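## Task

Find the foam block, which sits in one of the six drawers of the two short, narrow file cabinets (three drawers each), and set it on the desk. When finished, all drawers in the room must be fully closed, both cabinets must stay roughly where they were, and the robot must not have toppled or be left leaning. Anything held in place only by the robot at the end does not count.

## Robot and tools

ROBOT. A Hello Robot Stretch 4 with a single arm: an omni-wheel base, a lift that slides up a mast, an arm that telescopes straight out, a three-joint wrist (yaw, pitch, roll) and a two-finger gripper. It stands about 1.6 m tall; the base edge lies within 0.23 m of the base origin. Cameras: head_camera, head_left_camera, head_right_camera, wrist_camera. Loose objects may occasionally get nudged by something external.

FRAMES. Base frame: origin on the floor below the base centre, x ahead, y to the left, z up. hand_pose is reported in this frame and marks a point between the open fingertips; its printed value may be slightly off. With all wrist joints at 0 the hand axes line up with the base axes. The odometry frame is wherever the base frame was when the scene began; base_odometry counts wheel rotation only, so slipping shows up as motion. Heading runs -3.142 to 3.142, left positive.

execute_actions. Argument "actions": a list holding one action or nothing (empty list = just report state and images). Optional "cameras": list of camera names, or "all"/null/omitted for all, [] for none. An action may contain:
- "base": exactly one relative move measured from the base's last reported position: {"translate_m": d} drives d metres straight, forward positive, -2 to 2; {"strafe_m": d} slides sideways d metres, left positive, -2 to 2; {"rotate_rad": d} spins in place d radians, counter-clockwise (left) positive, -3.2 to 3.2.
- "joints": absolute targets by name (not offsets): lift_m 0 to 1.2 m; arm_m 0 to 0.55 m extension; wrist_yaw_rad -1.134 to 4.276 (0 facing forward, positive turns left, 3.14 tucked back, above 3.4 the arm may block); wrist_pitch_rad -1.117 to 4.259 (0 level, 1.57 pointing down); wrist_roll_rad -1.117 to 4.259 (0 keeps fingers level, positive turns clockwise viewed from behind); gripper_m -0.038 to 0.141, the fingertip gap in metres, negative means fingers squeeze each other. Done tolerances: lift and arm ±0.004, yaw and roll ±0.02, pitch ±0.05, gripper ±0.004. Joint targets past a limit get clipped and noted; other bad values or unknown keys reject the whole call with no motion.
- "pace": "slow", "default", "fast" or "max" (base up to 0.1/0.3/0.4/0.6 m/s and 1/2/3/4 rad/s). With the lift above 0.2 the base is slowed further, down to 0.3 m/s and 1 rad/s at full height.
- "contact_limits": {"arm_m": value} from 0 (gentlest) to 0.75 (firmest); default 0.5.
- Or alone: {"end_of_arm": "enable_torque"} to revive wrist or gripper motors that cut out.
All motions in an action start together. A joint or base you omit may still be driving to its earlier target. To unfold the wrist at scene start, send lift_m 0.4 with wrist_yaw_rad 0.

wait: {"seconds": 0 to 10}; no new command, returns state and images. zoom_image: {"camera": name, "region": [x0, y0, x1, y1]} in pixels from the top-left, up to 504 by 504, on that camera's most recent full image. finished_scene: {"scene": 1 or 2}; ends that scene for good and reports success, then gives the next task. Replying with no tool call ends everything. If a result reports a stop, later motion, wait and finished_scene calls in the same reply are skipped.

RESULT LINES. "pictures" lists the cameras in image order. base_status/joint_status: "done" (for the base, wheels turned the commanded amount even if slipping), "off_target" (stopped short, maybe still pushing), "contact_stop_at_<key>" (hit something; that part goes slack, a slack lift can sink, slack wheels can roll), "limit_stop_at_<name>", "time_out", "torque_fault" (wrist/gripper motor went limp). "limit_stop_at_tilt" means leaning over 6 degrees; lift, arm and wheels go slack and ignore commands until the lean eases. "limit_stop_at_own_body" means a self-collision guard; moving away still works; it tends to happen with pitch below -0.2 plus roll below -0.4 or above 4. on_its_own lists uncommanded events; "held at" is the target held, not the position. lidar_m: 12 distances in metres for 30-degree sectors, first straight ahead then counter-clockwise (4th left, 7th behind, 10th right); "-" means nothing seen or closer than 0.25 m; it sees roughly 0.15 m up to robot height, misses glass and thin legs. wrist_depth_mm: 7x7 grid of median depths, 100 to 2000 mm, row by row from top left; the robot's body appears. turned_by_wheels vs turned_by_imu differing by over ~0.1 rad suggests a collision or slip, with heading error about their difference. base_tilt in degrees (forward, right positive) has a fixed bias up to ~1.5. motor_effort is percent of max, positive toward larger joint values, peak in brackets (noisy); for wheel_0/1/2 positive turns the base right. A load in a level gripper pushes wrist_pitch effort away from 0.

GRIPPING. Close to a gap smaller than the object; a tighter value squeezes harder and pulls it toward the wrist by up to a third of the shortfall. Neither the gripper reading nor "done" proves a grasp; at commands of 0 or more a firm grip shows in gripper_m effort. Fingertips jammed on a surface below: raise the lift.

AVOID. Dropping or slamming objects, ramming furniture, hard sustained pushes, and shoving cabinets out of place. Do not turn or drive with over 1 kg in hand and arm_m above 0.2, especially at fast paces; strong pulls with a high gripper or high contact limit can tip the robot. Base moves or arm moves that jam the gripper, or over ~2 kg in a level gripper, cause torque faults. Drawers must end fully shut and nothing left resting on the robot.

Each tool is called as name([rows], argument=value, ...), one row to a line, values as JSON.

## Session

execute_actions(actions=[])

Scene clock: 0.00 s.
base_odometry: x=+0.000 y=+0.000 heading=+0.000 (m, m, rad; odometry frame)
turned_by_wheels: +0.000 (rad since the last result)
turned_by_imu: +0.000 (rad since the last result)
base_tilt: forward=+0.0 right=+0.5 (deg)
lidar_m: 1.98 1.44 1.49 2.04 1.97 2.05 1.87 1.57 1.28 1.98 1.92 2.35
base_status: not commanded
joint_positions: lift_m=+0.214 arm_m=-0.002 wrist_yaw_rad=+3.059 wrist_pitch_rad=-0.007 wrist_roll_rad=-0.014 gripper_m=+0.057
joint_status: not commanded
motor_effort: lift_m=+19 arm_m=-1 wrist_yaw_rad=-1 wrist_pitch_rad=-6 wrist_roll_rad=+0 gripper_m=-4 wheel_0=-1 wheel_1=-1 wheel_2=+0 (%)
hand_pose: x=-0.1117 y=+0.1108 z=+0.3942 quat_wxyz=(+0.041, +0.003, -0.007, +0.999) (m; base frame)
wrist_depth_mm: 138 152 - - - - 1708 / 113 142 - - - - 1708 / 118 143 - - - - 1756 / 139 200 - - - - 1756 / 1618 1863 - - - - 1756 / 1336 1366 198 1464 204 1464 1464 / 976 904 960 111 960 991 1008
pictures: head_camera, head_left_camera, head_right_camera, wrist_camera
Images, in order (width x height): head_camera 420x560, head_left_camera 420x672, head_right_camera 420x672, wrist_camera 616x392.

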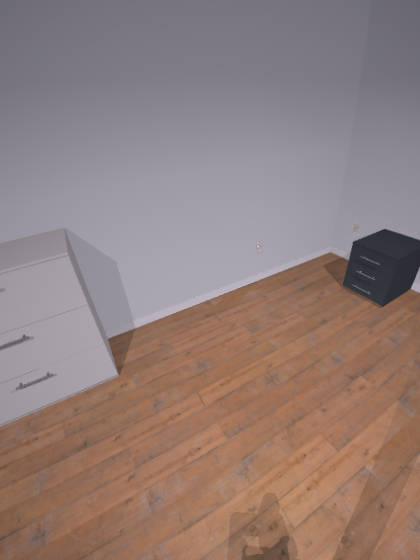

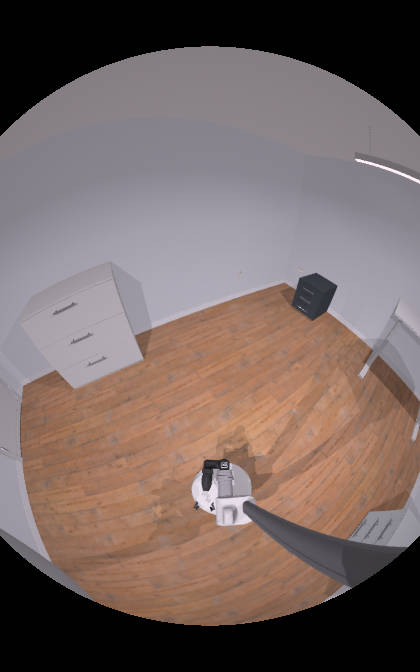

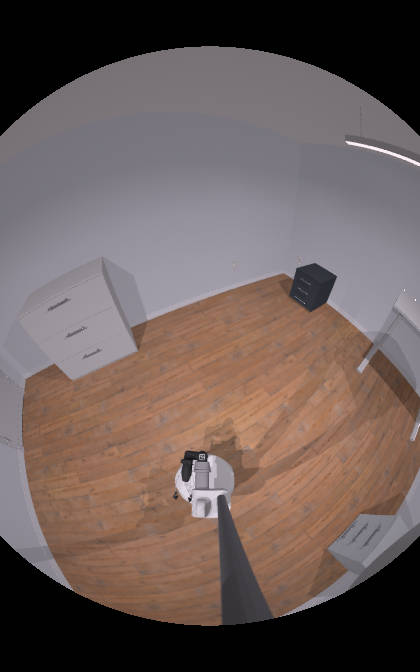

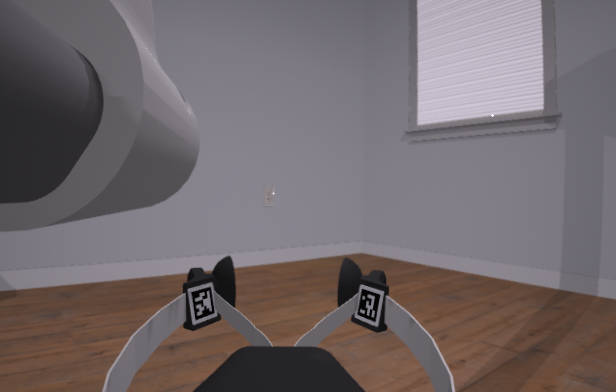

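execute_actions([
  {"base":{"rotate_rad":-1.15},"joints":{"lift_m":0.4,"wrist_yaw_rad":0}},
])

Scene clock: 2.70 s.
base_odometry: x=+0.000 y=+0.000 heading=-1.149 (m, m, rad; odometry frame)
turned_by_wheels: -1.149 (rad since the last result)
turned_by_imu: -1.140 (rad since the last result)
base_tilt: forward=+0.0 right=+0.5 (deg)
lidar_m: 1.93 2.35 2.10 1.45 1.49 2.15 1.99 2.00 1.90 1.77 1.29 2.10
base_status: done
joint_positions: lift_m=+0.400 arm_m=-0.002 wrist_yaw_rad=+0.000 wrist_pitch_rad=-0.007 wrist_roll_rad=-0.014 gripper_m=+0.057
joint_status: all done
motor_effort: lift_m=+23(23) arm_m=+0(0) wrist_yaw_rad=-2(6) wrist_pitch_rad=-5(6) wrist_roll_rad=-1(1) gripper_m=-2(2) wheel_0=+4(9) wheel_1=+3(9) wheel_2=+3(7) (%)
hand_pose: x=+0.4571 y=-0.0873 z=+0.5801 quat_wxyz=(+1.000, -0.007, -0.004, +0.000) (m; base frame)
wrist_depth_mm: - - - - - - - / - - - - - - - / - - - - - - - / - - - - - - - / 1983 - - - - - - / 1808 1921 197 - 204 - 1863 / 1366 1281 1336 111 1336 1397 1397
pictures: head_camera, head_left_camera, head_right_camera, wrist_camera
Images, in order (width x height): head_camera 420x560, head_left_camera 420x672, head_right_camera 420x672, wrist_camera 616x392.

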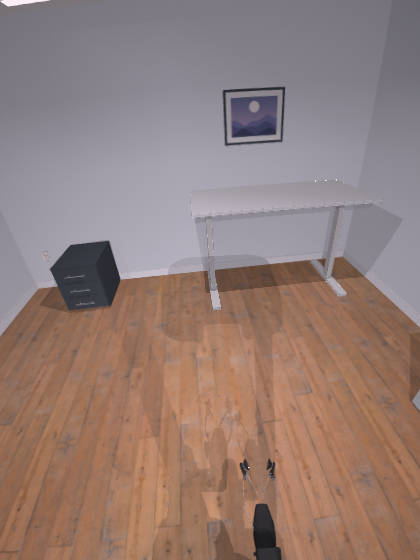

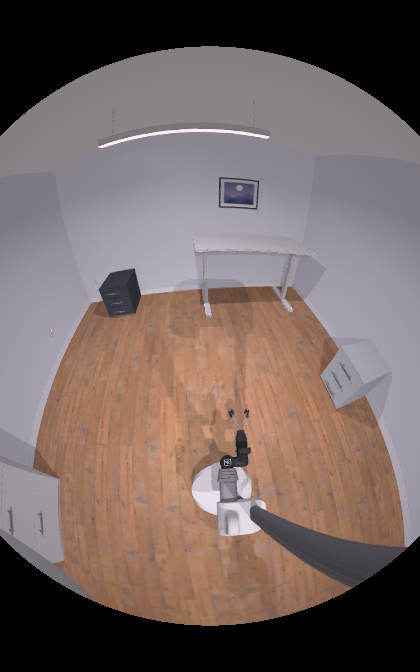

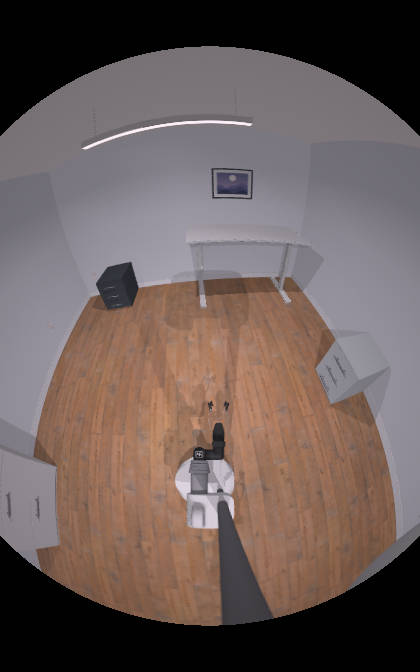

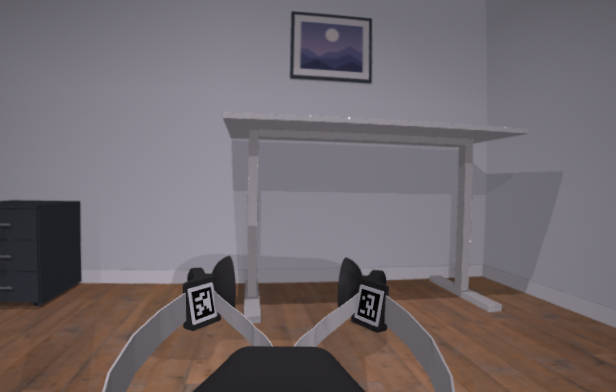

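execute_actions([
  {"base":{"rotate_rad":-1.42},"joints":{"lift_m":0.3,"wrist_roll_rad":1.57,"gripper_m":0.08}},
], cameras=[])

execute_actions([
  {"base":{"strafe_m":0.8},"pace":"fast"},
])

Scene clock: 5.20 s.
base_odometry: x=+0.000 y=+0.000 heading=-2.568 (m, m, rad; odometry frame)
turned_by_wheels: -1.419 (rad since the last result)
turned_by_imu: -1.407 (rad since the last result)
base_tilt: forward=+0.0 right=+0.5 (deg)
lidar_m: 1.35 1.28 1.99 1.90 2.38 1.99 1.46 1.51 2.04 1.97 2.03 1.83
base_status: done
joint_positions: lift_m=+0.300 arm_m=-0.002 wrist_yaw_rad=+0.000 wrist_pitch_rad=-0.007 wrist_roll_rad=+1.570 gripper_m=+0.080
joint_status: all done
motor_effort: lift_m=+16(21) arm_m=-1(0) wrist_yaw_rad=+0(2) wrist_pitch_rad=-5(6) wrist_roll_rad=+0(8) gripper_m=-2(1) wheel_0=+5(10) wheel_1=+4(10) wheel_2=+3(8) (%)
hand_pose: x=+0.4571 y=-0.0875 z=+0.4806 quat_wxyz=(+0.707, +0.707, -0.003, +0.003) (m; base frame)
wrist_depth_mm: 1499 1537 1537 1537 1576 917 676 / 1499 1537 1537 1576 1537 931 668 / 1537 1537 1537 1576 1576 931 668 / 1537 1537 1576 1576 1576 946 676 / 1537 1576 1618 1576 1576 931 668 / 1576 1576 1618 1576 202 917 661 / 1576 1618 1576 111 1118 854 676
pictures: none
No camera images: the call's "cameras" was empty. Leave "cameras" out to get every camera's image.

Scene clock: 8.33 s.
base_odometry: x=+0.434 y=-0.672 heading=-2.568 (m, m, rad; odometry frame)
turned_by_wheels: +0.000 (rad since the last result)
turned_by_imu: -0.001 (rad since the last result)
base_tilt: forward=+0.0 right=+0.5 (deg)
lidar_m: 1.24 1.54 1.15 1.10 1.62 1.95 1.89 1.66 2.18 2.77 2.45 1.27
base_status: done
joint_positions: lift_m=+0.300 arm_m=-0.002 wrist_yaw_rad=+0.000 wrist_pitch_rad=-0.007 wrist_roll_rad=+1.570 gripper_m=+0.080
joint_status: not commanded
motor_effort: lift_m=+16(16) arm_m=-1(0) wrist_yaw_rad=-1(1) wrist_pitch_rad=-5(6) wrist_roll_rad=+1(1) gripper_m=-3(2) wheel_0=+2(17) wheel_1=-2(13) wheel_2=+1(2) (%)
hand_pose: x=+0.4571 y=-0.0874 z=+0.4806 quat_wxyz=(+0.707, +0.707, -0.003, +0.003) (m; base frame)
wrist_depth_mm: 1537 1537 1537 1576 1537 917 676 / 1537 1576 1576 1042 1255 917 661 / 1576 1576 1618 1042 1042 931 668 / 1576 1576 1618 1060 1060 931 668 / 1576 1576 1618 1661 1397 931 668 / 1618 1618 1618 1661 202 917 661 / 1618 1618 1618 111 1661 854 668
pictures: head_camera, head_left_camera, head_right_camera, wrist_camera
Images, in order (width x height): head_camera 420x560, head_left_camera 420x672, head_right_camera 420x672, wrist_camera 616x392.

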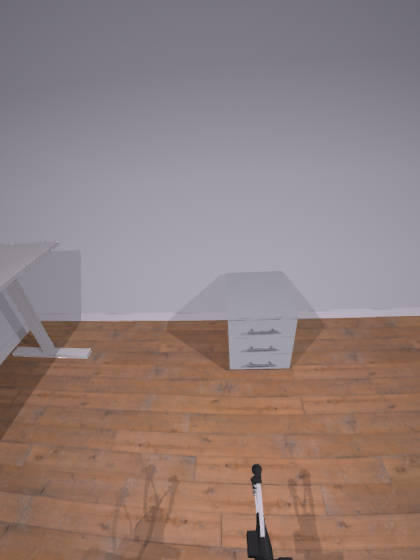

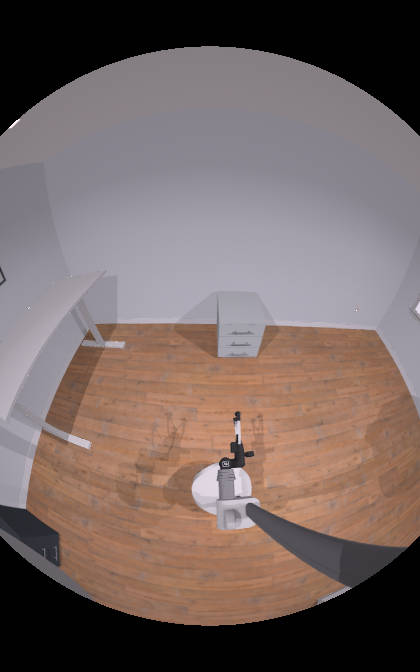

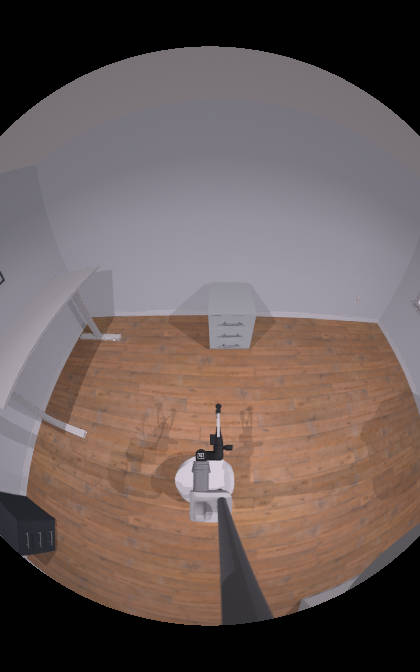

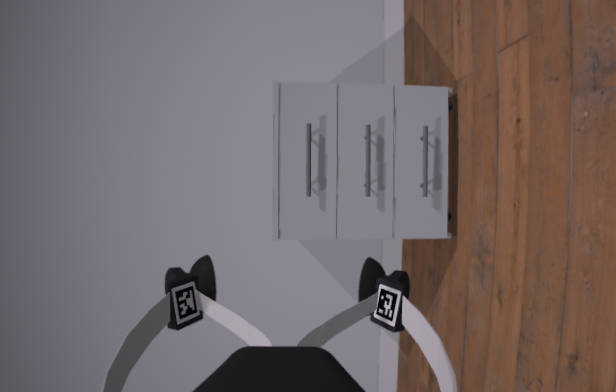

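execute_actions([
  {"base":{"strafe_m":-0.08}},
], cameras=[])

execute_actions([
  {"base":{"translate_m":0.3},"joints":{"arm_m":0.3},"pace":"fast"},
], cameras=["head_camera","wrist_camera"])

Scene clock: 10.33 s.
base_odometry: x=+0.391 y=-0.605 heading=-2.568 (m, m, rad; odometry frame)
turned_by_wheels: +0.000 (rad since the last result)
turned_by_imu: -0.001 (rad since the last result)
base_tilt: forward=+0.0 right=+0.5 (deg)
lidar_m: 1.19 1.62 1.25 1.19 1.70 1.95 1.90 1.60 2.14 2.71 2.50 1.29
base_status: done
joint_positions: lift_m=+0.300 arm_m=-0.002 wrist_yaw_rad=+0.000 wrist_pitch_rad=-0.007 wrist_roll_rad=+1.570 gripper_m=+0.080
joint_status: not commanded
motor_effort: lift_m=+16(16) arm_m=+0(0) wrist_yaw_rad=+0(0) wrist_pitch_rad=-6(6) wrist_roll_rad=+1(0) gripper_m=-1(3) wheel_0=+2(12) wheel_1=+0(10) wheel_2=+1(0) (%)
hand_pose: x=+0.4571 y=-0.0874 z=+0.4806 quat_wxyz=(+0.707, +0.707, -0.003, +0.003) (m; base frame)
wrist_depth_mm: 1576 1576 1576 1618 1576 904 676 / 1537 1576 1618 1576 1618 931 668 / 1537 1576 1576 1042 1060 931 676 / 1576 1576 1618 1042 1060 946 668 / 1537 1576 1618 1060 1060 931 668 / 1618 1618 1661 1618 202 917 661 / 1618 1618 1661 111 1661 866 668
pictures: none
No camera images: the call's "cameras" was empty. Leave "cameras" out to get every camera's image.

Scene clock: 12.33 s.
base_odometry: x=+0.139 y=-0.768 heading=-2.568 (m, m, rad; odometry frame)
turned_by_wheels: +0.000 (rad since the last result)
turned_by_imu: -0.002 (rad since the last result)
base_tilt: forward=+0.0 right=+0.5 (deg)
lidar_m: 0.92 1.61 1.22 1.18 1.87 2.13 2.16 1.91 2.78 2.70 2.11 0.95
base_status: done
joint_positions: lift_m=+0.300 arm_m=+0.299 wrist_yaw_rad=+0.000 wrist_pitch_rad=-0.008 wrist_roll_rad=+1.570 gripper_m=+0.080
joint_status: all done
motor_effort: lift_m=+16(16) arm_m=+5(5) wrist_yaw_rad=-2(0) wrist_pitch_rad=-6(6) wrist_roll_rad=+1(0) gripper_m=-3(2) wheel_0=+1(9) wheel_1=+0(8) wheel_2=+4(14) (%)
hand_pose: x=+0.7585 y=-0.0873 z=+0.4807 quat_wxyz=(+0.707, +0.707, -0.003, +0.003) (m; base frame)
wrist_depth_mm: 960 991 991 433 439 439 445 / 976 976 991 433 439 442 449 / 991 991 1008 436 439 445 449 / 976 1008 991 436 439 445 452 / 991 991 1008 439 442 449 452 / 991 991 436 442 202 452 455 / 1008 1008 1025 111 445 452 597
pictures: head_camera, wrist_camera
Images, in order (width x height): head_camera 420x560, wrist_camera 616x392.

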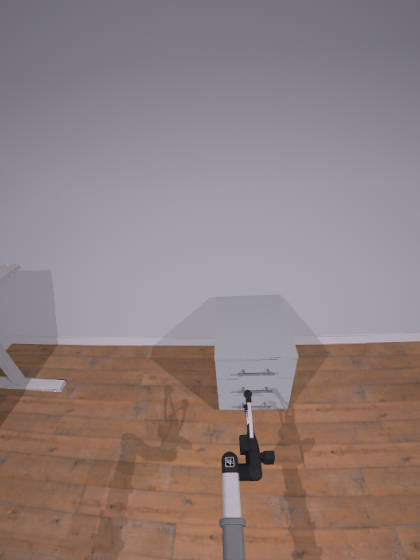

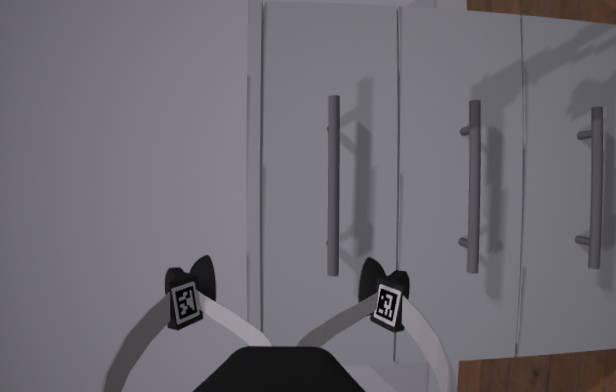

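execute_actions([
  {"base":{"strafe_m":-0.06},"joints":{"lift_m":0.247,"arm_m":0.4}},
], cameras=["wrist_camera"])

Scene clock: 13.97 s.
base_odometry: x=+0.106 y=-0.718 heading=-2.568 (m, m, rad; odometry frame)
turned_by_wheels: +0.000 (rad since the last result)
turned_by_imu: -0.001 (rad since the last result)
base_tilt: forward=+0.0 right=+0.5 (deg)
lidar_m: 0.89 1.60 1.32 1.23 1.90 2.26 2.20 1.88 2.75 2.64 2.06 0.97
base_status: done
joint_positions: lift_m=+0.247 arm_m=+0.399 wrist_yaw_rad=+0.000 wrist_pitch_rad=-0.008 wrist_roll_rad=+1.570 gripper_m=+0.080
joint_status: all done
motor_effort: lift_m=+15(16) arm_m=+5(6) wrist_yaw_rad=-1(1) wrist_pitch_rad=-6(5) wrist_roll_rad=+0(1) gripper_m=-2(1) wheel_0=+2(11) wheel_1=-3(11) wheel_2=+1(1) (%)
hand_pose: x=+0.8585 y=-0.0874 z=+0.4277 quat_wxyz=(+0.707, +0.707, -0.003, +0.003) (m; base frame)
wrist_depth_mm: 866 866 329 332 336 340 343 / 878 878 329 330 336 338 342 / 878 891 330 334 336 342 343 / 891 891 332 336 340 342 345 / 891 904 332 336 342 345 345 / 904 904 332 338 202 345 349 / 904 904 334 112 343 347 351
pictures: wrist_camera
Images, in order (width x height): wrist_camera 616x392.

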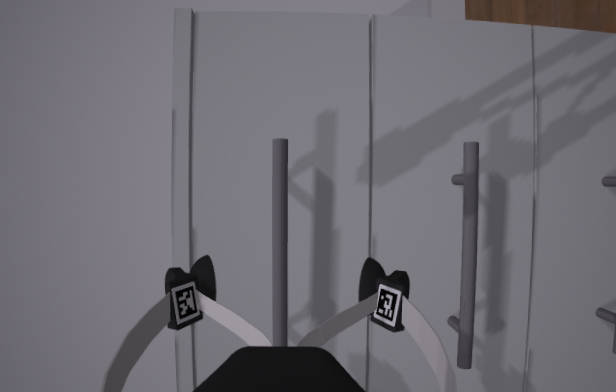

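Advance until light contact.

execute_actions([
  {"joints":{"arm_m":0.49},"contact_limits":{"arm_m":0.15},"pace":"slow"},
], cameras=["wrist_camera"])

execute_actions([
  {"joints":{"gripper_m":-0.01}},
], cameras=["wrist_camera"])

Scene clock: 16.40 s.
base_odometry: x=+0.106 y=-0.718 heading=-2.568 (m, m, rad; odometry frame)
turned_by_wheels: +0.000 (rad since the last result)
turned_by_imu: -0.001 (rad since the last result)
base_tilt: forward=+0.0 right=+0.5 (deg)
lidar_m: 0.93 1.62 1.28 1.23 1.91 2.25 2.18 1.90 2.75 2.63 2.08 0.99
base_status: not commanded
joint_positions: lift_m=+0.247 arm_m=+0.488 wrist_yaw_rad=-0.004 wrist_pitch_rad=-0.008 wrist_roll_rad=+1.570 gripper_m=+0.080
joint_status: all done
motor_effort: lift_m=+15(15) arm_m=+11(12) wrist_yaw_rad=+11(11) wrist_pitch_rad=-3(5) wrist_roll_rad=+0(0) gripper_m=-2(1) wheel_0=+2(2) wheel_1=-2(3) wheel_2=+0(0) (%)
contact_limits: arm_m 0.15
hand_pose: x=+0.9472 y=-0.0886 z=+0.4280 quat_wxyz=(+0.707, +0.707, -0.004, +0.002) (m; base frame)
wrist_depth_mm: 788 788 243 245 248 250 252 / 788 246 243 246 249 251 253 / 788 250 243 246 248 251 254 / 798 251 245 247 250 253 255 / 798 250 245 248 251 254 256 / 809 250 246 250 206 254 258 / 820 245 247 111 252 255 258
pictures: wrist_camera
Images, in order (width x height): wrist_camera 616x392.

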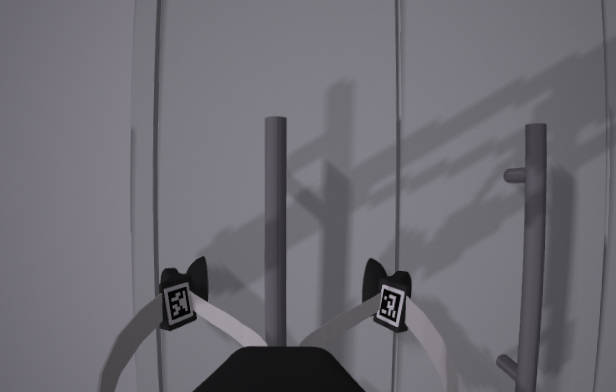

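Scene clock: 18.07 s.
base_odometry: x=+0.106 y=-0.718 heading=-2.568 (m, m, rad; odometry frame)
turned_by_wheels: +0.000 (rad since the last result)
turned_by_imu: -0.001 (rad since the last result)
base_tilt: forward=+0.0 right=+0.5 (deg)
lidar_m: 0.91 1.60 1.28 1.25 1.86 2.29 2.19 1.87 2.73 2.64 2.07 0.98
base_status: not commanded
joint_positions: lift_m=+0.247 arm_m=+0.489 wrist_yaw_rad=+0.001 wrist_pitch_rad=-0.013 wrist_roll_rad=+1.570 gripper_m=-0.010
joint_status: all done
motor_effort: lift_m=+15(15) arm_m=+4(10) wrist_yaw_rad=-5(13) wrist_pitch_rad=+10(11) wrist_roll_rad=+0(0) gripper_m=-15(14) wheel_0=+2(2) wheel_1=-2(2) wheel_2=+0(0) (%)
hand_pose: x=+0.9488 y=-0.0871 z=+0.4293 quat_wxyz=(+0.707, +0.707, -0.004, +0.005) (m; base frame)
wrist_depth_mm: 788 788 237 239 242 246 248 / 788 788 239 241 243 248 249 / 798 798 239 242 245 248 250 / 798 809 241 243 245 249 251 / 809 798 243 244 246 250 223 / 820 820 189 205 247 251 220 / 820 243 243 111 248 253 220
pictures: wrist_camera
Images, in order (width x height): wrist_camera 616x392.

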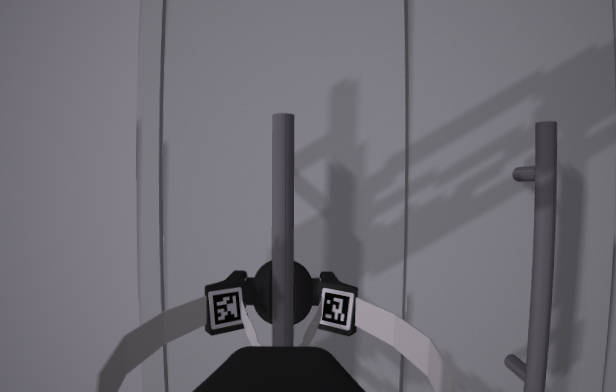

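execute_actions([
  {"joints":{"arm_m":0.17,"lift_m":0.252}},
], cameras=["head_camera","wrist_camera"])

Scene clock: 20.30 s.
base_odometry: x=+0.106 y=-0.718 heading=-2.568 (m, m, rad; odometry frame)
turned_by_wheels: +0.000 (rad since the last result)
turned_by_imu: +0.000 (rad since the last result)
base_tilt: forward=+0.0 right=+0.4 (deg)
lidar_m: 0.62 1.60 1.27 1.23 1.90 2.27 2.18 1.89 2.76 2.65 2.08 0.62
base_status: not commanded
joint_positions: lift_m=+0.252 arm_m=+0.171 wrist_yaw_rad=+0.007 wrist_pitch_rad=-0.009 wrist_roll_rad=+1.570 gripper_m=-0.010
joint_status: all done
on_its_own: wrist_yaw_rad is at rest, and its effort (-21) is outside its rest range (-13 to +13)
motor_effort: lift_m=+22(21) arm_m=-5(7) wrist_yaw_rad=-21(24) wrist_pitch_rad=-1(9) wrist_roll_rad=+0(1) gripper_m=-15(18) wheel_0=+2(2) wheel_1=-2(2) wheel_2=+2(2) (%)
hand_pose: x=+0.6309 y=-0.0854 z=+0.4325 quat_wxyz=(+0.707, +0.707, -0.001, +0.006) (m; base frame)
wrist_depth_mm: 1078 1098 236 238 241 831 603 / 1078 1098 237 240 242 574 580 / 1098 1118 238 241 244 580 580 / 1098 1118 239 243 244 580 580 / 1118 1118 241 243 247 580 580 / 1118 1138 190 206 248 580 585 / 1138 683 243 111 248 627 597
pictures: head_camera, wrist_camera
Images, in order (width x height): head_camera 420x560, wrist_camera 616x392.

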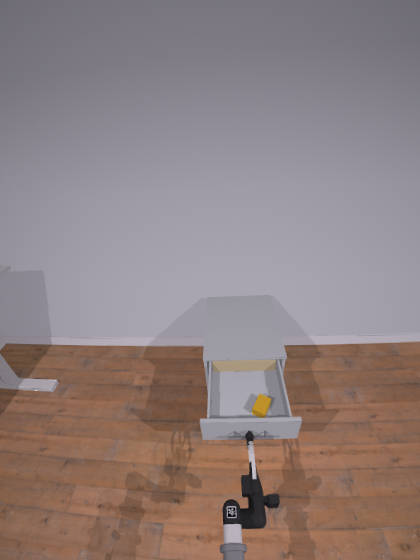

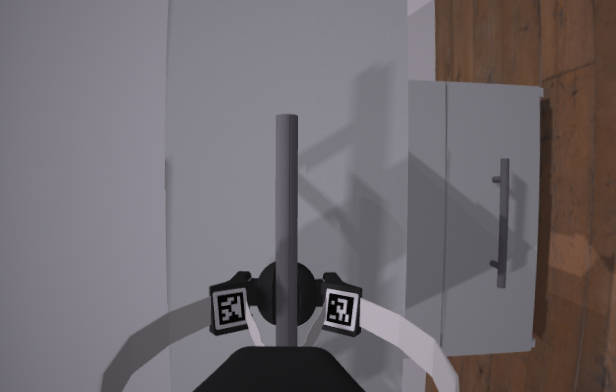

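Lucky. Release, back off, go above.

execute_actions([
  {"joints":{"gripper_m":0.09}},
], cameras=[])

execute_actions([
  {"joints":{"arm_m":0.08}},
], cameras=[])

execute_actions([
  {"joints":{"lift_m":0.7},"pace":"fast"},
], cameras=[])

execute_actions([
  {"joints":{"arm_m":0.5,"wrist_pitch_rad":1.57,"wrist_roll_rad":0,"gripper_m":0.12},"pace":"fast"},
], cameras=["head_camera","wrist_camera"])

Scene clock: 22.57 s.
base_odometry: x=+0.106 y=-0.718 heading=-2.568 (m, m, rad; odometry frame)
turned_by_wheels: +0.000 (rad since the last result)
turned_by_imu: -0.001 (rad since the last result)
base_tilt: forward=+0.0 right=+0.5 (deg)
lidar_m: 0.58 1.62 1.29 1.24 1.88 2.24 2.19 1.88 2.71 2.66 2.03 0.66
base_status: not commanded
joint_positions: lift_m=+0.252 arm_m=+0.171 wrist_yaw_rad=+0.000 wrist_pitch_rad=-0.007 wrist_roll_rad=+1.570 gripper_m=+0.090
joint_status: all done
motor_effort: lift_m=+22(22) arm_m=-5(6) wrist_yaw_rad=+0(21) wrist_pitch_rad=-7(8) wrist_roll_rad=+0(1) gripper_m=-5(12) wheel_0=+2(1) wheel_1=-2(2) wheel_2=+1(1) (%)
hand_pose: x=+0.6302 y=-0.0875 z=+0.4319 quat_wxyz=(+0.707, +0.707, -0.003, +0.002) (m; base frame)
wrist_depth_mm: 1078 1098 245 247 251 809 603 / 1078 1098 245 248 250 723 574 / 1098 1118 246 249 252 574 580 / 1098 1118 247 250 253 574 585 / 1118 1118 248 250 254 580 585 / 1118 1118 248 250 204 580 591 / 1118 1138 249 111 255 585 597
pictures: none
No camera images: the call's "cameras" was empty. Leave "cameras" out to get every camera's image.

Scene clock: 23.80 s.
base_odometry: x=+0.106 y=-0.718 heading=-2.568 (m, m, rad; odometry frame)
turned_by_wheels: +0.000 (rad since the last result)
turned_by_imu: +0.000 (rad since the last result)
base_tilt: forward=+0.1 right=+0.5 (deg)
lidar_m: 0.59 1.59 1.30 1.22 1.90 2.26 2.21 1.87 2.72 2.65 2.08 0.64
base_status: not commanded
joint_positions: lift_m=+0.252 arm_m=+0.081 wrist_yaw_rad=+0.000 wrist_pitch_rad=-0.007 wrist_roll_rad=+1.570 gripper_m=+0.090
joint_status: all done
motor_effort: lift_m=+22(22) arm_m=-5(6) wrist_yaw_rad=-1(0) wrist_pitch_rad=-7(7) wrist_roll_rad=+0(1) gripper_m=-1(0) wheel_0=+2(1) wheel_1=-2(2) wheel_2=+1(2) (%)
hand_pose: x=+0.5403 y=-0.0874 z=+0.4320 quat_wxyz=(+0.707, +0.707, -0.003, +0.003) (m; base frame)
wrist_depth_mm: 1160 1182 334 338 1205 831 603 / 1182 1160 334 338 1138 778 591 / 1205 1205 336 338 661 668 597 / 1205 1205 336 338 661 668 603 / 1182 1229 338 342 668 668 597 / 1205 1229 338 343 204 668 597 / 1205 1205 338 111 891 768 603
pictures: none
No camera images: the call's "cameras" was empty. Leave "cameras" out to get every camera's image.

Scene clock: 26.00 s.
base_odometry: x=+0.106 y=-0.718 heading=-2.568 (m, m, rad; odometry frame)
turned_by_wheels: +0.000 (rad since the last result)
turned_by_imu: -0.001 (rad since the last result)
base_tilt: forward=+0.0 right=+0.4 (deg)
lidar_m: 0.60 1.59 1.30 1.22 1.92 2.26 2.19 1.89 2.72 2.64 2.04 0.65
base_status: not commanded
joint_positions: lift_m=+0.700 arm_m=+0.081 wrist_yaw_rad=+0.000 wrist_pitch_rad=-0.007 wrist_roll_rad=+1.570 gripper_m=+0.090
joint_status: all done
motor_effort: lift_m=+23(26) arm_m=-5(5) wrist_yaw_rad=-1(0) wrist_pitch_rad=-7(7) wrist_roll_rad=+0(0) gripper_m=-2(1) wheel_0=+2(1) wheel_1=-2(2) wheel_2=+1(2) (%)
hand_pose: x=+0.5403 y=-0.0874 z=+0.8800 quat_wxyz=(+0.707, +0.707, -0.003, +0.003) (m; base frame)
wrist_depth_mm: 1160 1182 1182 1229 1229 1255 1205 / 1160 1182 1205 1229 1229 1255 1205 / 1205 1205 1205 1255 1205 732 683 / 1205 1205 1205 1229 1229 741 707 / 1205 1205 1229 1255 1138 732 707 / 1205 1229 1229 1255 204 741 668 / 1229 1229 1229 111 1255 1281 1255
pictures: none
No camera images: the call's "cameras" was empty. Leave "cameras" out to get every camera's image.

Scene clock: 27.97 s.
base_odometry: x=+0.106 y=-0.718 heading=-2.568 (m, m, rad; odometry frame)
turned_by_wheels: +0.000 (rad since the last result)
turned_by_imu: -0.001 (rad since the last result)
base_tilt: forward=+0.0 right=+0.5 (deg)
lidar_m: 0.61 1.61 1.27 1.23 1.89 2.26 2.19 1.88 2.75 2.66 2.07 0.64
base_status: not commanded
joint_positions: lift_m=+0.700 arm_m=+0.499 wrist_yaw_rad=+0.000 wrist_pitch_rad=+1.570 wrist_roll_rad=+0.000 gripper_m=+0.120
joint_status: all done
motor_effort: lift_m=+23(22) arm_m=+5(7) wrist_yaw_rad=-2(2) wrist_pitch_rad=+3(7) wrist_roll_rad=-1(5) gripper_m=-2(2) wheel_0=+2(2) wheel_1=-2(2) wheel_2=+2(1) (%)
hand_pose: x=+0.6703 y=-0.0874 z=+0.5894 quat_wxyz=(+0.707, +0.000, +0.707, +0.000) (m; base frame)
wrist_depth_mm: 798 427 433 436 439 442 820 / 788 433 436 436 442 445 831 / 798 436 439 442 445 445 831 / 798 433 439 445 449 445 842 / 798 329 338 343 347 343 842 / 798 809 820 831 206 842 842 / 798 809 820 111 831 854 854
pictures: head_camera, wrist_camera
Images, in order (width x height): head_camera 420x560, wrist_camera 616x392.

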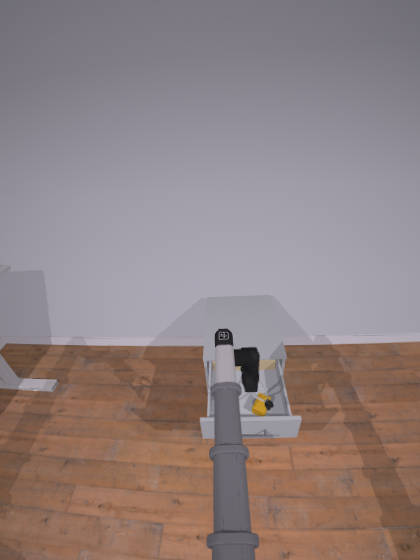

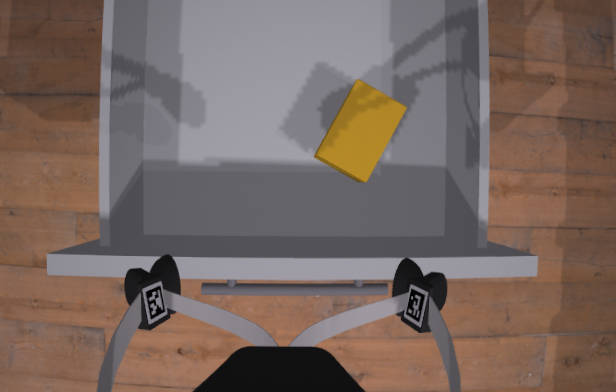

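execute_actions([
  {"base":{"strafe_m":-0.085},"joints":{"arm_m":0.53,"wrist_roll_rad":0.49}},
], cameras=[])

execute_actions([
  {"base":{"translate_m":0.1},"joints":{"lift_m":0.64}},
], cameras=["head_camera","wrist_camera"])

Scene clock: 29.70 s.
base_odometry: x=+0.060 y=-0.646 heading=-2.568 (m, m, rad; odometry frame)
turned_by_wheels: +0.000 (rad since the last result)
turned_by_imu: +0.000 (rad since the last result)
base_tilt: forward=+0.0 right=+0.5 (deg)
lidar_m: 0.60 0.67 1.36 1.34 2.00 2.28 2.19 1.86 2.67 2.57 2.07 0.66
base_status: done
joint_positions: lift_m=+0.700 arm_m=+0.529 wrist_yaw_rad=+0.000 wrist_pitch_rad=+1.570 wrist_roll_rad=+0.490 gripper_m=+0.120
joint_status: all done
motor_effort: lift_m=+23(22) arm_m=+5(5) wrist_yaw_rad=-1(1) wrist_pitch_rad=+2(2) wrist_roll_rad=+1(5) gripper_m=-1(1) wheel_0=+1(10) wheel_1=-2(10) wheel_2=+0(1) (%)
hand_pose: x=+0.7002 y=-0.0874 z=+0.5894 quat_wxyz=(+0.686, +0.171, +0.686, -0.171) (m; base frame)
wrist_depth_mm: 379 430 433 809 820 820 831 / 427 430 433 439 820 820 842 / 430 436 439 442 820 831 831 / 430 436 399 445 473 831 842 / 433 436 442 445 319 842 842 / 392 433 384 317 206 842 854 / 375 343 315 111 831 854 866
pictures: none
No camera images: the call's "cameras" was empty. Leave "cameras" out to get every camera's image.

Scene clock: 31.23 s.
base_odometry: x=-0.024 y=-0.701 heading=-2.567 (m, m, rad; odometry frame)
turned_by_wheels: +0.000 (rad since the last result)
turned_by_imu: -0.001 (rad since the last result)
base_tilt: forward=+0.0 right=+0.5 (deg)
lidar_m: 0.49 0.56 1.35 1.32 2.06 2.35 2.24 1.96 2.65 2.56 1.94 0.51
base_status: done
joint_positions: lift_m=+0.640 arm_m=+0.529 wrist_yaw_rad=+0.000 wrist_pitch_rad=+1.570 wrist_roll_rad=+0.490 gripper_m=+0.120
joint_status: all done
motor_effort: lift_m=+15(20) arm_m=+5(5) wrist_yaw_rad=-1(1) wrist_pitch_rad=+2(2) wrist_roll_rad=+1(1) gripper_m=+1(1) wheel_0=+3(9) wheel_1=+2(7) wheel_2=-1(11) (%)
hand_pose: x=+0.7003 y=-0.0874 z=+0.5300 quat_wxyz=(+0.686, +0.171, +0.686, -0.171) (m; base frame)
wrist_depth_mm: 227 228 349 375 750 759 768 / 228 353 375 382 759 759 778 / 373 375 377 382 759 768 778 / 373 377 379 384 389 768 788 / 375 377 382 340 389 778 778 / 377 379 382 342 206 778 788 / 357 382 384 111 343 274 788
pictures: head_camera, wrist_camera
Images, in order (width x height): head_camera 420x560, wrist_camera 616x392.

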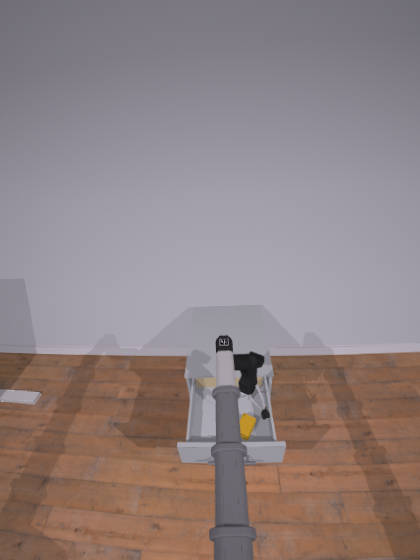

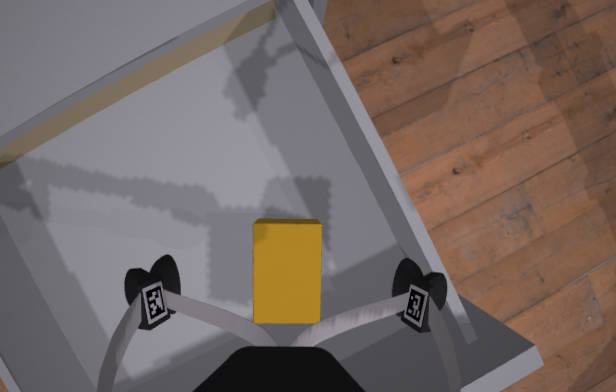

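execute_actions([
  {"joints":{"arm_m":0.51,"gripper_m":0.105,"lift_m":0.6}},
], cameras=["wrist_camera"])

execute_actions([
  {"joints":{"lift_m":0.53},"pace":"slow"},
], cameras=["wrist_camera"])

Scene clock: 32.57 s.
base_odometry: x=-0.024 y=-0.701 heading=-2.567 (m, m, rad; odometry frame)
turned_by_wheels: +0.000 (rad since the last result)
turned_by_imu: +0.000 (rad since the last result)
base_tilt: forward=+0.0 right=+0.5 (deg)
lidar_m: 0.50 0.53 1.36 1.33 2.04 2.36 2.25 1.95 2.64 2.54 1.95 0.54
base_status: not commanded
joint_positions: lift_m=+0.600 arm_m=+0.511 wrist_yaw_rad=+0.000 wrist_pitch_rad=+1.570 wrist_roll_rad=+0.490 gripper_m=+0.105
joint_status: all done
motor_effort: lift_m=+15(18) arm_m=-5(5) wrist_yaw_rad=-1(1) wrist_pitch_rad=+2(2) wrist_roll_rad=+0(1) gripper_m=-1(4) wheel_0=+3(3) wheel_1=+2(2) wheel_2=-1(1) (%)
hand_pose: x=+0.6821 y=-0.0874 z=+0.4900 quat_wxyz=(+0.686, +0.171, +0.686, -0.171) (m; base frame)
wrist_depth_mm: 195 306 336 338 723 723 723 / 317 336 338 342 715 723 732 / 332 336 342 343 345 732 741 / 334 338 342 345 347 741 741 / 336 338 342 301 347 732 741 / 336 338 301 301 204 303 741 / 340 342 345 111 310 247 226
pictures: wrist_camera
Images, in order (width x height): wrist_camera 616x392.

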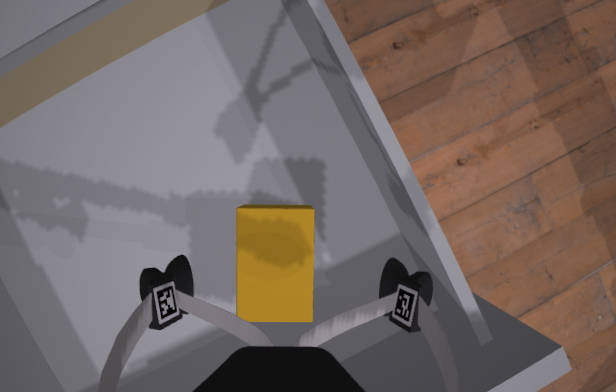

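Scene clock: 34.03 s.
base_odometry: x=-0.024 y=-0.701 heading=-2.567 (m, m, rad; odometry frame)
turned_by_wheels: +0.000 (rad since the last result)
turned_by_imu: +0.000 (rad since the last result)
base_tilt: forward=+0.0 right=+0.5 (deg)
lidar_m: 0.50 0.56 1.38 1.32 2.04 2.36 2.26 1.96 2.67 2.56 1.95 0.54
base_status: not commanded
joint_positions: lift_m=+0.530 arm_m=+0.511 wrist_yaw_rad=+0.000 wrist_pitch_rad=+1.570 wrist_roll_rad=+0.490 gripper_m=+0.105
joint_status: all done
motor_effort: lift_m=+15(10) arm_m=-6(5) wrist_yaw_rad=-1(1) wrist_pitch_rad=+2(1) wrist_roll_rad=+1(1) gripper_m=-2(0) wheel_0=+3(3) wheel_1=+2(2) wheel_2=-1(1) (%)
hand_pose: x=+0.6821 y=-0.0874 z=+0.4201 quat_wxyz=(+0.686, +0.171, +0.686, -0.171) (m; base frame)
wrist_depth_mm: 256 266 267 270 647 654 654 / 264 266 270 272 221 654 661 / 265 268 272 273 231 654 661 / 266 268 272 274 276 661 661 / 268 271 271 231 277 231 668 / 270 270 229 230 205 236 661 / 271 272 274 111 281 235 215
pictures: wrist_camera
Images, in order (width x height): wrist_camera 616x392.

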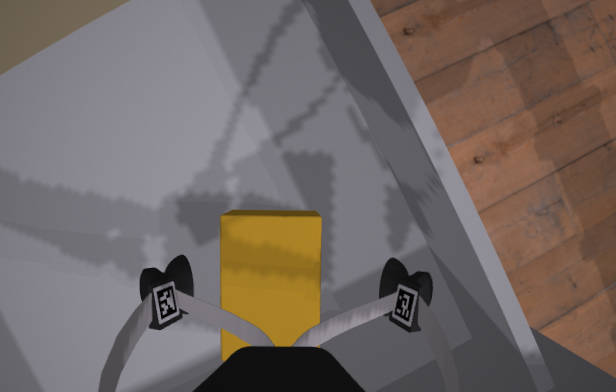

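execute_actions([
  {"joints":{"lift_m":0.511},"pace":"slow"},
], cameras=[])

execute_actions([
  {"joints":{"gripper_m":0.035}},
], cameras=["wrist_camera"])

execute_actions([
  {"joints":{"lift_m":0.7}},
], cameras=["wrist_camera"])

Scene clock: 35.17 s.
base_odometry: x=-0.024 y=-0.701 heading=-2.567 (m, m, rad; odometry frame)
turned_by_wheels: +0.000 (rad since the last result)
turned_by_imu: +0.000 (rad since the last result)
base_tilt: forward=+0.0 right=+0.5 (deg)
lidar_m: 0.50 0.55 1.35 1.31 2.01 2.35 2.26 1.96 2.64 2.55 1.89 0.52
base_status: not commanded
joint_positions: lift_m=+0.511 arm_m=+0.511 wrist_yaw_rad=+0.000 wrist_pitch_rad=+1.570 wrist_roll_rad=+0.490 gripper_m=+0.105
joint_status: all done
motor_effort: lift_m=+15(18) arm_m=-5(6) wrist_yaw_rad=-1(2) wrist_pitch_rad=+1(2) wrist_roll_rad=+1(0) gripper_m=-2(2) wheel_0=+3(3) wheel_1=+2(2) wheel_2=-1(1) (%)
hand_pose: x=+0.6821 y=-0.0874 z=+0.4011 quat_wxyz=(+0.686, +0.171, +0.686, -0.171) (m; base frame)
wrist_depth_mm: 244 247 249 251 190 640 640 / 245 248 250 253 193 634 640 / 246 250 252 254 229 634 647 / 249 251 253 255 257 204 647 / 249 252 210 211 259 202 654 / 250 252 211 211 204 224 654 / 252 254 233 111 262 235 179
pictures: none
No camera images: the call's "cameras" was empty. Leave "cameras" out to get every camera's image.

Scene clock: 36.70 s.
base_odometry: x=-0.024 y=-0.701 heading=-2.567 (m, m, rad; odometry frame)
turned_by_wheels: +0.000 (rad since the last result)
turned_by_imu: +0.000 (rad since the last result)
base_tilt: forward=+0.0 right=+0.6 (deg)
lidar_m: 0.49 0.55 1.36 1.33 2.05 2.39 2.24 1.96 2.67 2.55 1.94 0.54
base_status: not commanded
joint_positions: lift_m=+0.511 arm_m=+0.511 wrist_yaw_rad=+0.000 wrist_pitch_rad=+1.570 wrist_roll_rad=+0.490 gripper_m=+0.035
joint_status: all done
motor_effort: lift_m=+15(15) arm_m=-5(5) wrist_yaw_rad=-1(1) wrist_pitch_rad=+2(2) wrist_roll_rad=+1(1) gripper_m=-12(13) wheel_0=+3(3) wheel_1=+2(2) wheel_2=-1(1) (%)
hand_pose: x=+0.6821 y=-0.0874 z=+0.4011 quat_wxyz=(+0.686, +0.171, +0.686, -0.171) (m; base frame)
wrist_depth_mm: 244 246 249 252 190 634 634 / 246 247 251 253 194 634 647 / 247 249 252 255 229 640 640 / 248 251 253 255 257 204 647 / 249 251 228 203 258 202 647 / 250 252 202 204 198 223 654 / 251 253 255 111 260 229 179
pictures: wrist_camera
Images, in order (width x height): wrist_camera 616x392.

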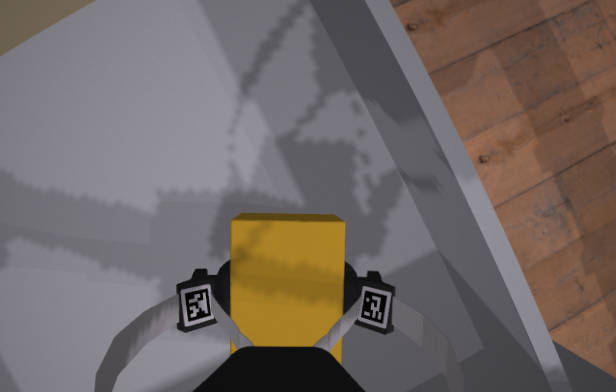

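Scene clock: 38.57 s.
base_odometry: x=-0.024 y=-0.701 heading=-2.567 (m, m, rad; odometry frame)
turned_by_wheels: +0.000 (rad since the last result)
turned_by_imu: -0.001 (rad since the last result)
base_tilt: forward=+0.0 right=+0.5 (deg)
lidar_m: 0.49 0.54 1.40 1.31 2.03 2.36 2.25 1.94 2.67 2.54 1.94 0.54
base_status: not commanded
joint_positions: lift_m=+0.700 arm_m=+0.511 wrist_yaw_rad=+0.000 wrist_pitch_rad=+1.570 wrist_roll_rad=+0.490 gripper_m=+0.035
joint_status: all done
motor_effort: lift_m=+23(28) arm_m=-5(5) wrist_yaw_rad=-1(1) wrist_pitch_rad=+2(2) wrist_roll_rad=+0(1) gripper_m=-12(13) wheel_0=+3(3) wheel_1=+2(2) wheel_2=-1(1) (%)
hand_pose: x=+0.6821 y=-0.0874 z=+0.5894 quat_wxyz=(+0.686, +0.171, +0.686, -0.171) (m; base frame)
wrist_depth_mm: 283 286 298 436 820 820 820 / 283 397 436 436 820 831 842 / 424 436 439 442 820 831 831 / 433 436 442 445 831 831 842 / 430 439 228 203 452 842 854 / 389 442 202 204 198 842 842 / 377 436 445 111 327 854 866
pictures: wrist_camera
Images, in order (width x height): wrist_camera 616x392.

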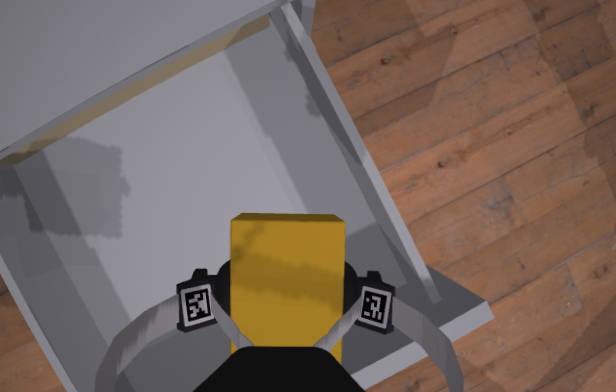

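execute_actions([
  {"base":{"rotate_rad":1.57},"joints":{"lift_m":1.2,"arm_m":0.3,"wrist_roll_rad":0}},
], cameras=[])

execute_actions([
  {"base":{"translate_m":0.7}},
])

Scene clock: 42.00 s.
base_odometry: x=-0.024 y=-0.701 heading=-0.998 (m, m, rad; odometry frame)
turned_by_wheels: +1.569 (rad since the last result)
turned_by_imu: +1.555 (rad since the last result)
base_tilt: forward=+0.1 right=+0.5 (deg)
lidar_m: 1.31 2.01 2.36 2.11 1.94 2.67 2.59 1.94 0.53 0.50 0.56 1.37
base_status: done
joint_positions: lift_m=+1.200 arm_m=+0.301 wrist_yaw_rad=+0.000 wrist_pitch_rad=+1.570 wrist_roll_rad=+0.000 gripper_m=+0.035
joint_status: all done
motor_effort: lift_m=+23(24) arm_m=-5(7) wrist_yaw_rad=-1(2) wrist_pitch_rad=+2(3) wrist_roll_rad=-1(5) gripper_m=-13(14) wheel_0=-2(8) wheel_1=-2(9) wheel_2=-3(9) (%)
hand_pose: x=+0.4721 y=-0.0874 z=+1.0894 quat_wxyz=(+0.707, +0.000, +0.707, +0.000) (m; base frame)
wrist_depth_mm: 1255 1281 1308 1281 1336 1336 1336 / 1281 1281 1281 1308 1308 1336 1308 / 1281 1281 1336 1308 1336 1336 1366 / 1281 1308 1308 1308 1336 1336 1336 / 1281 1308 227 203 1336 1336 1336 / 1281 1308 202 204 198 1336 1060 / 1308 1308 1098 111 1336 904 976
pictures: none
No camera images: the call's "cameras" was empty. Leave "cameras" out to get every camera's image.

Scene clock: 45.80 s.
base_odometry: x=+0.356 y=-1.289 heading=-0.997 (m, m, rad; odometry frame)
turned_by_wheels: +0.000 (rad since the last result)
turned_by_imu: -0.005 (rad since the last result)
base_tilt: forward=+0.0 right=+0.6 (deg)
lidar_m: 0.61 0.67 1.51 2.24 2.25 2.73 3.33 0.79 0.74 1.44 0.85 0.65
base_status: done
joint_positions: lift_m=+1.200 arm_m=+0.301 wrist_yaw_rad=+0.000 wrist_pitch_rad=+1.570 wrist_roll_rad=+0.000 gripper_m=+0.035
joint_status: not commanded
motor_effort: lift_m=+23(23) arm_m=-5(5) wrist_yaw_rad=-1(1) wrist_pitch_rad=+2(2) wrist_roll_rad=-1(1) gripper_m=-11(11) wheel_0=+4(6) wheel_1=+2(8) wheel_2=-1(10) (%)
hand_pose: x=+0.4721 y=-0.0874 z=+1.0894 quat_wxyz=(+0.707, +0.000, +0.707, +0.000) (m; base frame)
wrist_depth_mm: 349 355 357 362 364 368 368 / 1255 1281 1308 1308 1308 1336 1308 / 1281 1281 1308 1308 1336 1336 1336 / 1281 1308 1308 1336 1366 1336 1336 / 1281 1308 227 202 1336 1397 1336 / 1281 1308 202 204 198 1397 1366 / 1308 1308 1118 111 1366 1366 1397
pictures: head_camera, head_left_camera, head_right_camera, wrist_camera
Images, in order (width x height): head_camera 420x560, head_left_camera 420x672, head_right_camera 420x672, wrist_camera 616x392.

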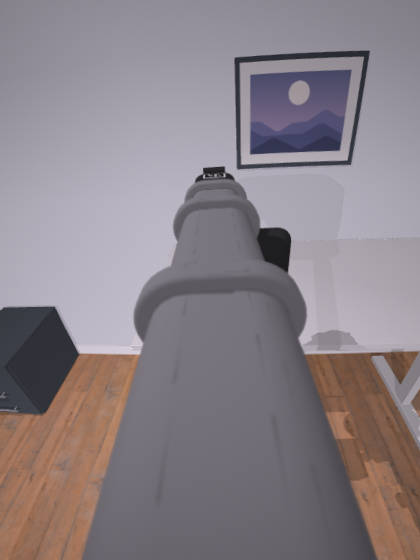

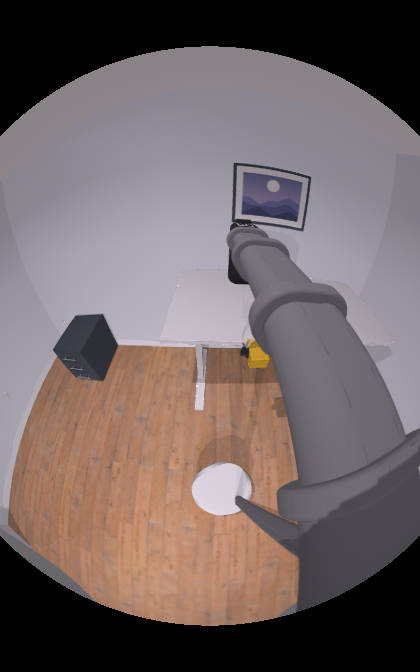

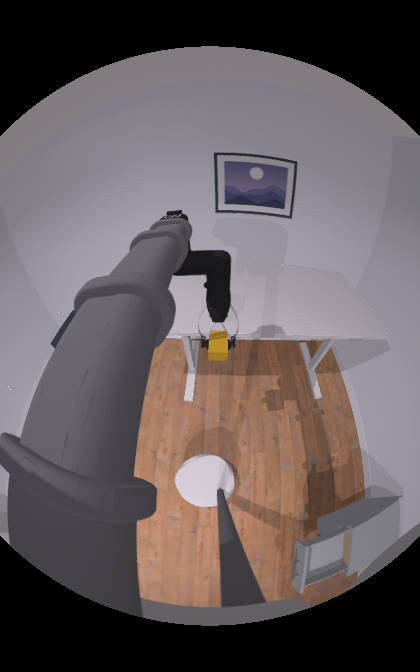

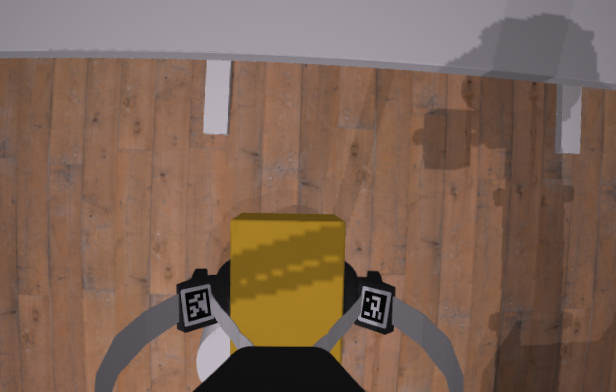

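execute_actions([
  {"base":{"translate_m":0.12},"joints":{"arm_m":0.54}},
], cameras=[])

execute_actions([
  {"joints":{"lift_m":1.11}},
], cameras=["wrist_camera","head_right_camera"])

Scene clock: 47.87 s.
base_odometry: x=+0.421 y=-1.389 heading=-0.997 (m, m, rad; odometry frame)
turned_by_wheels: +0.000 (rad since the last result)
turned_by_imu: -0.001 (rad since the last result)
base_tilt: forward=+0.0 right=+0.5 (deg)
lidar_m: 0.50 0.55 1.43 2.25 2.34 2.69 3.47 0.82 0.91 1.44 0.70 0.51
base_status: done
joint_positions: lift_m=+1.200 arm_m=+0.539 wrist_yaw_rad=+0.000 wrist_pitch_rad=+1.570 wrist_roll_rad=+0.000 gripper_m=+0.035
joint_status: all done
motor_effort: lift_m=+23(23) arm_m=+6(6) wrist_yaw_rad=-2(2) wrist_pitch_rad=+2(3) wrist_roll_rad=+0(0) gripper_m=-15(11) wheel_0=+2(6) wheel_1=+4(7) wheel_2=-1(10) (%)
hand_pose: x=+0.7103 y=-0.0874 z=+1.0894 quat_wxyz=(+0.707, +0.000, +0.707, +0.000) (m; base frame)
wrist_depth_mm: 351 355 357 359 366 368 368 / 353 355 359 362 364 368 370 / 355 359 362 364 368 373 373 / 357 357 364 366 368 373 375 / 359 364 228 203 370 373 375 / 362 359 202 204 198 375 379 / 362 364 366 111 375 377 382
pictures: none
No camera images: the call's "cameras" was empty. Leave "cameras" out to get every camera's image.

Scene clock: 49.23 s.
base_odometry: x=+0.421 y=-1.389 heading=-0.997 (m, m, rad; odometry frame)
turned_by_wheels: +0.000 (rad since the last result)
turned_by_imu: +0.000 (rad since the last result)
base_tilt: forward=+0.0 right=+0.5 (deg)
lidar_m: 0.49 0.53 1.44 2.26 2.33 2.72 3.45 0.80 0.90 1.43 0.71 0.51
base_status: not commanded
joint_positions: lift_m=+1.110 arm_m=+0.539 wrist_yaw_rad=+0.000 wrist_pitch_rad=+1.570 wrist_roll_rad=+0.000 gripper_m=+0.035
joint_status: all done
motor_effort: lift_m=+16(22) arm_m=+5(5) wrist_yaw_rad=-1(1) wrist_pitch_rad=+2(2) wrist_roll_rad=+0(0) gripper_m=-12(13) wheel_0=+2(2) wheel_1=+4(4) wheel_2=-2(1) (%)
hand_pose: x=+0.7103 y=-0.0874 z=+1.0000 quat_wxyz=(+0.707, +0.000, +0.707, +0.000) (m; base frame)
wrist_depth_mm: 265 266 270 272 274 276 278 / 267 268 272 273 276 278 279 / 267 270 272 274 277 279 281 / 270 271 274 276 278 281 282 / 271 272 227 203 279 282 285 / 272 273 202 203 198 283 286 / 272 276 276 111 282 285 287
pictures: head_right_camera, wrist_camera
Images, in order (width x height): head_right_camera 420x672, wrist_camera 616x392.

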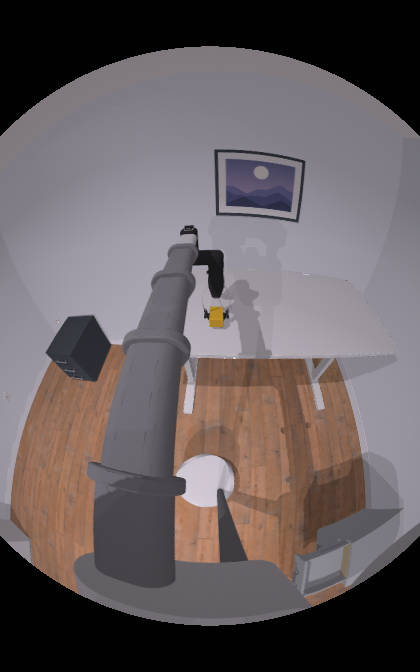

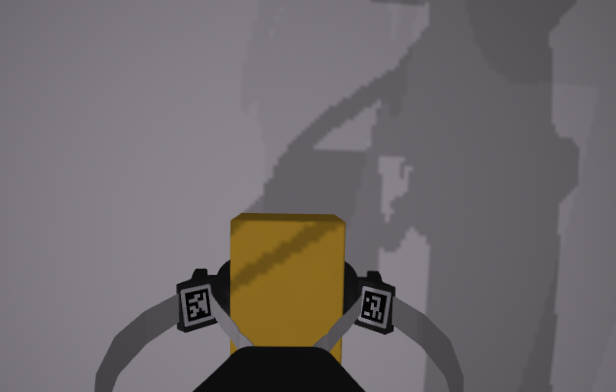

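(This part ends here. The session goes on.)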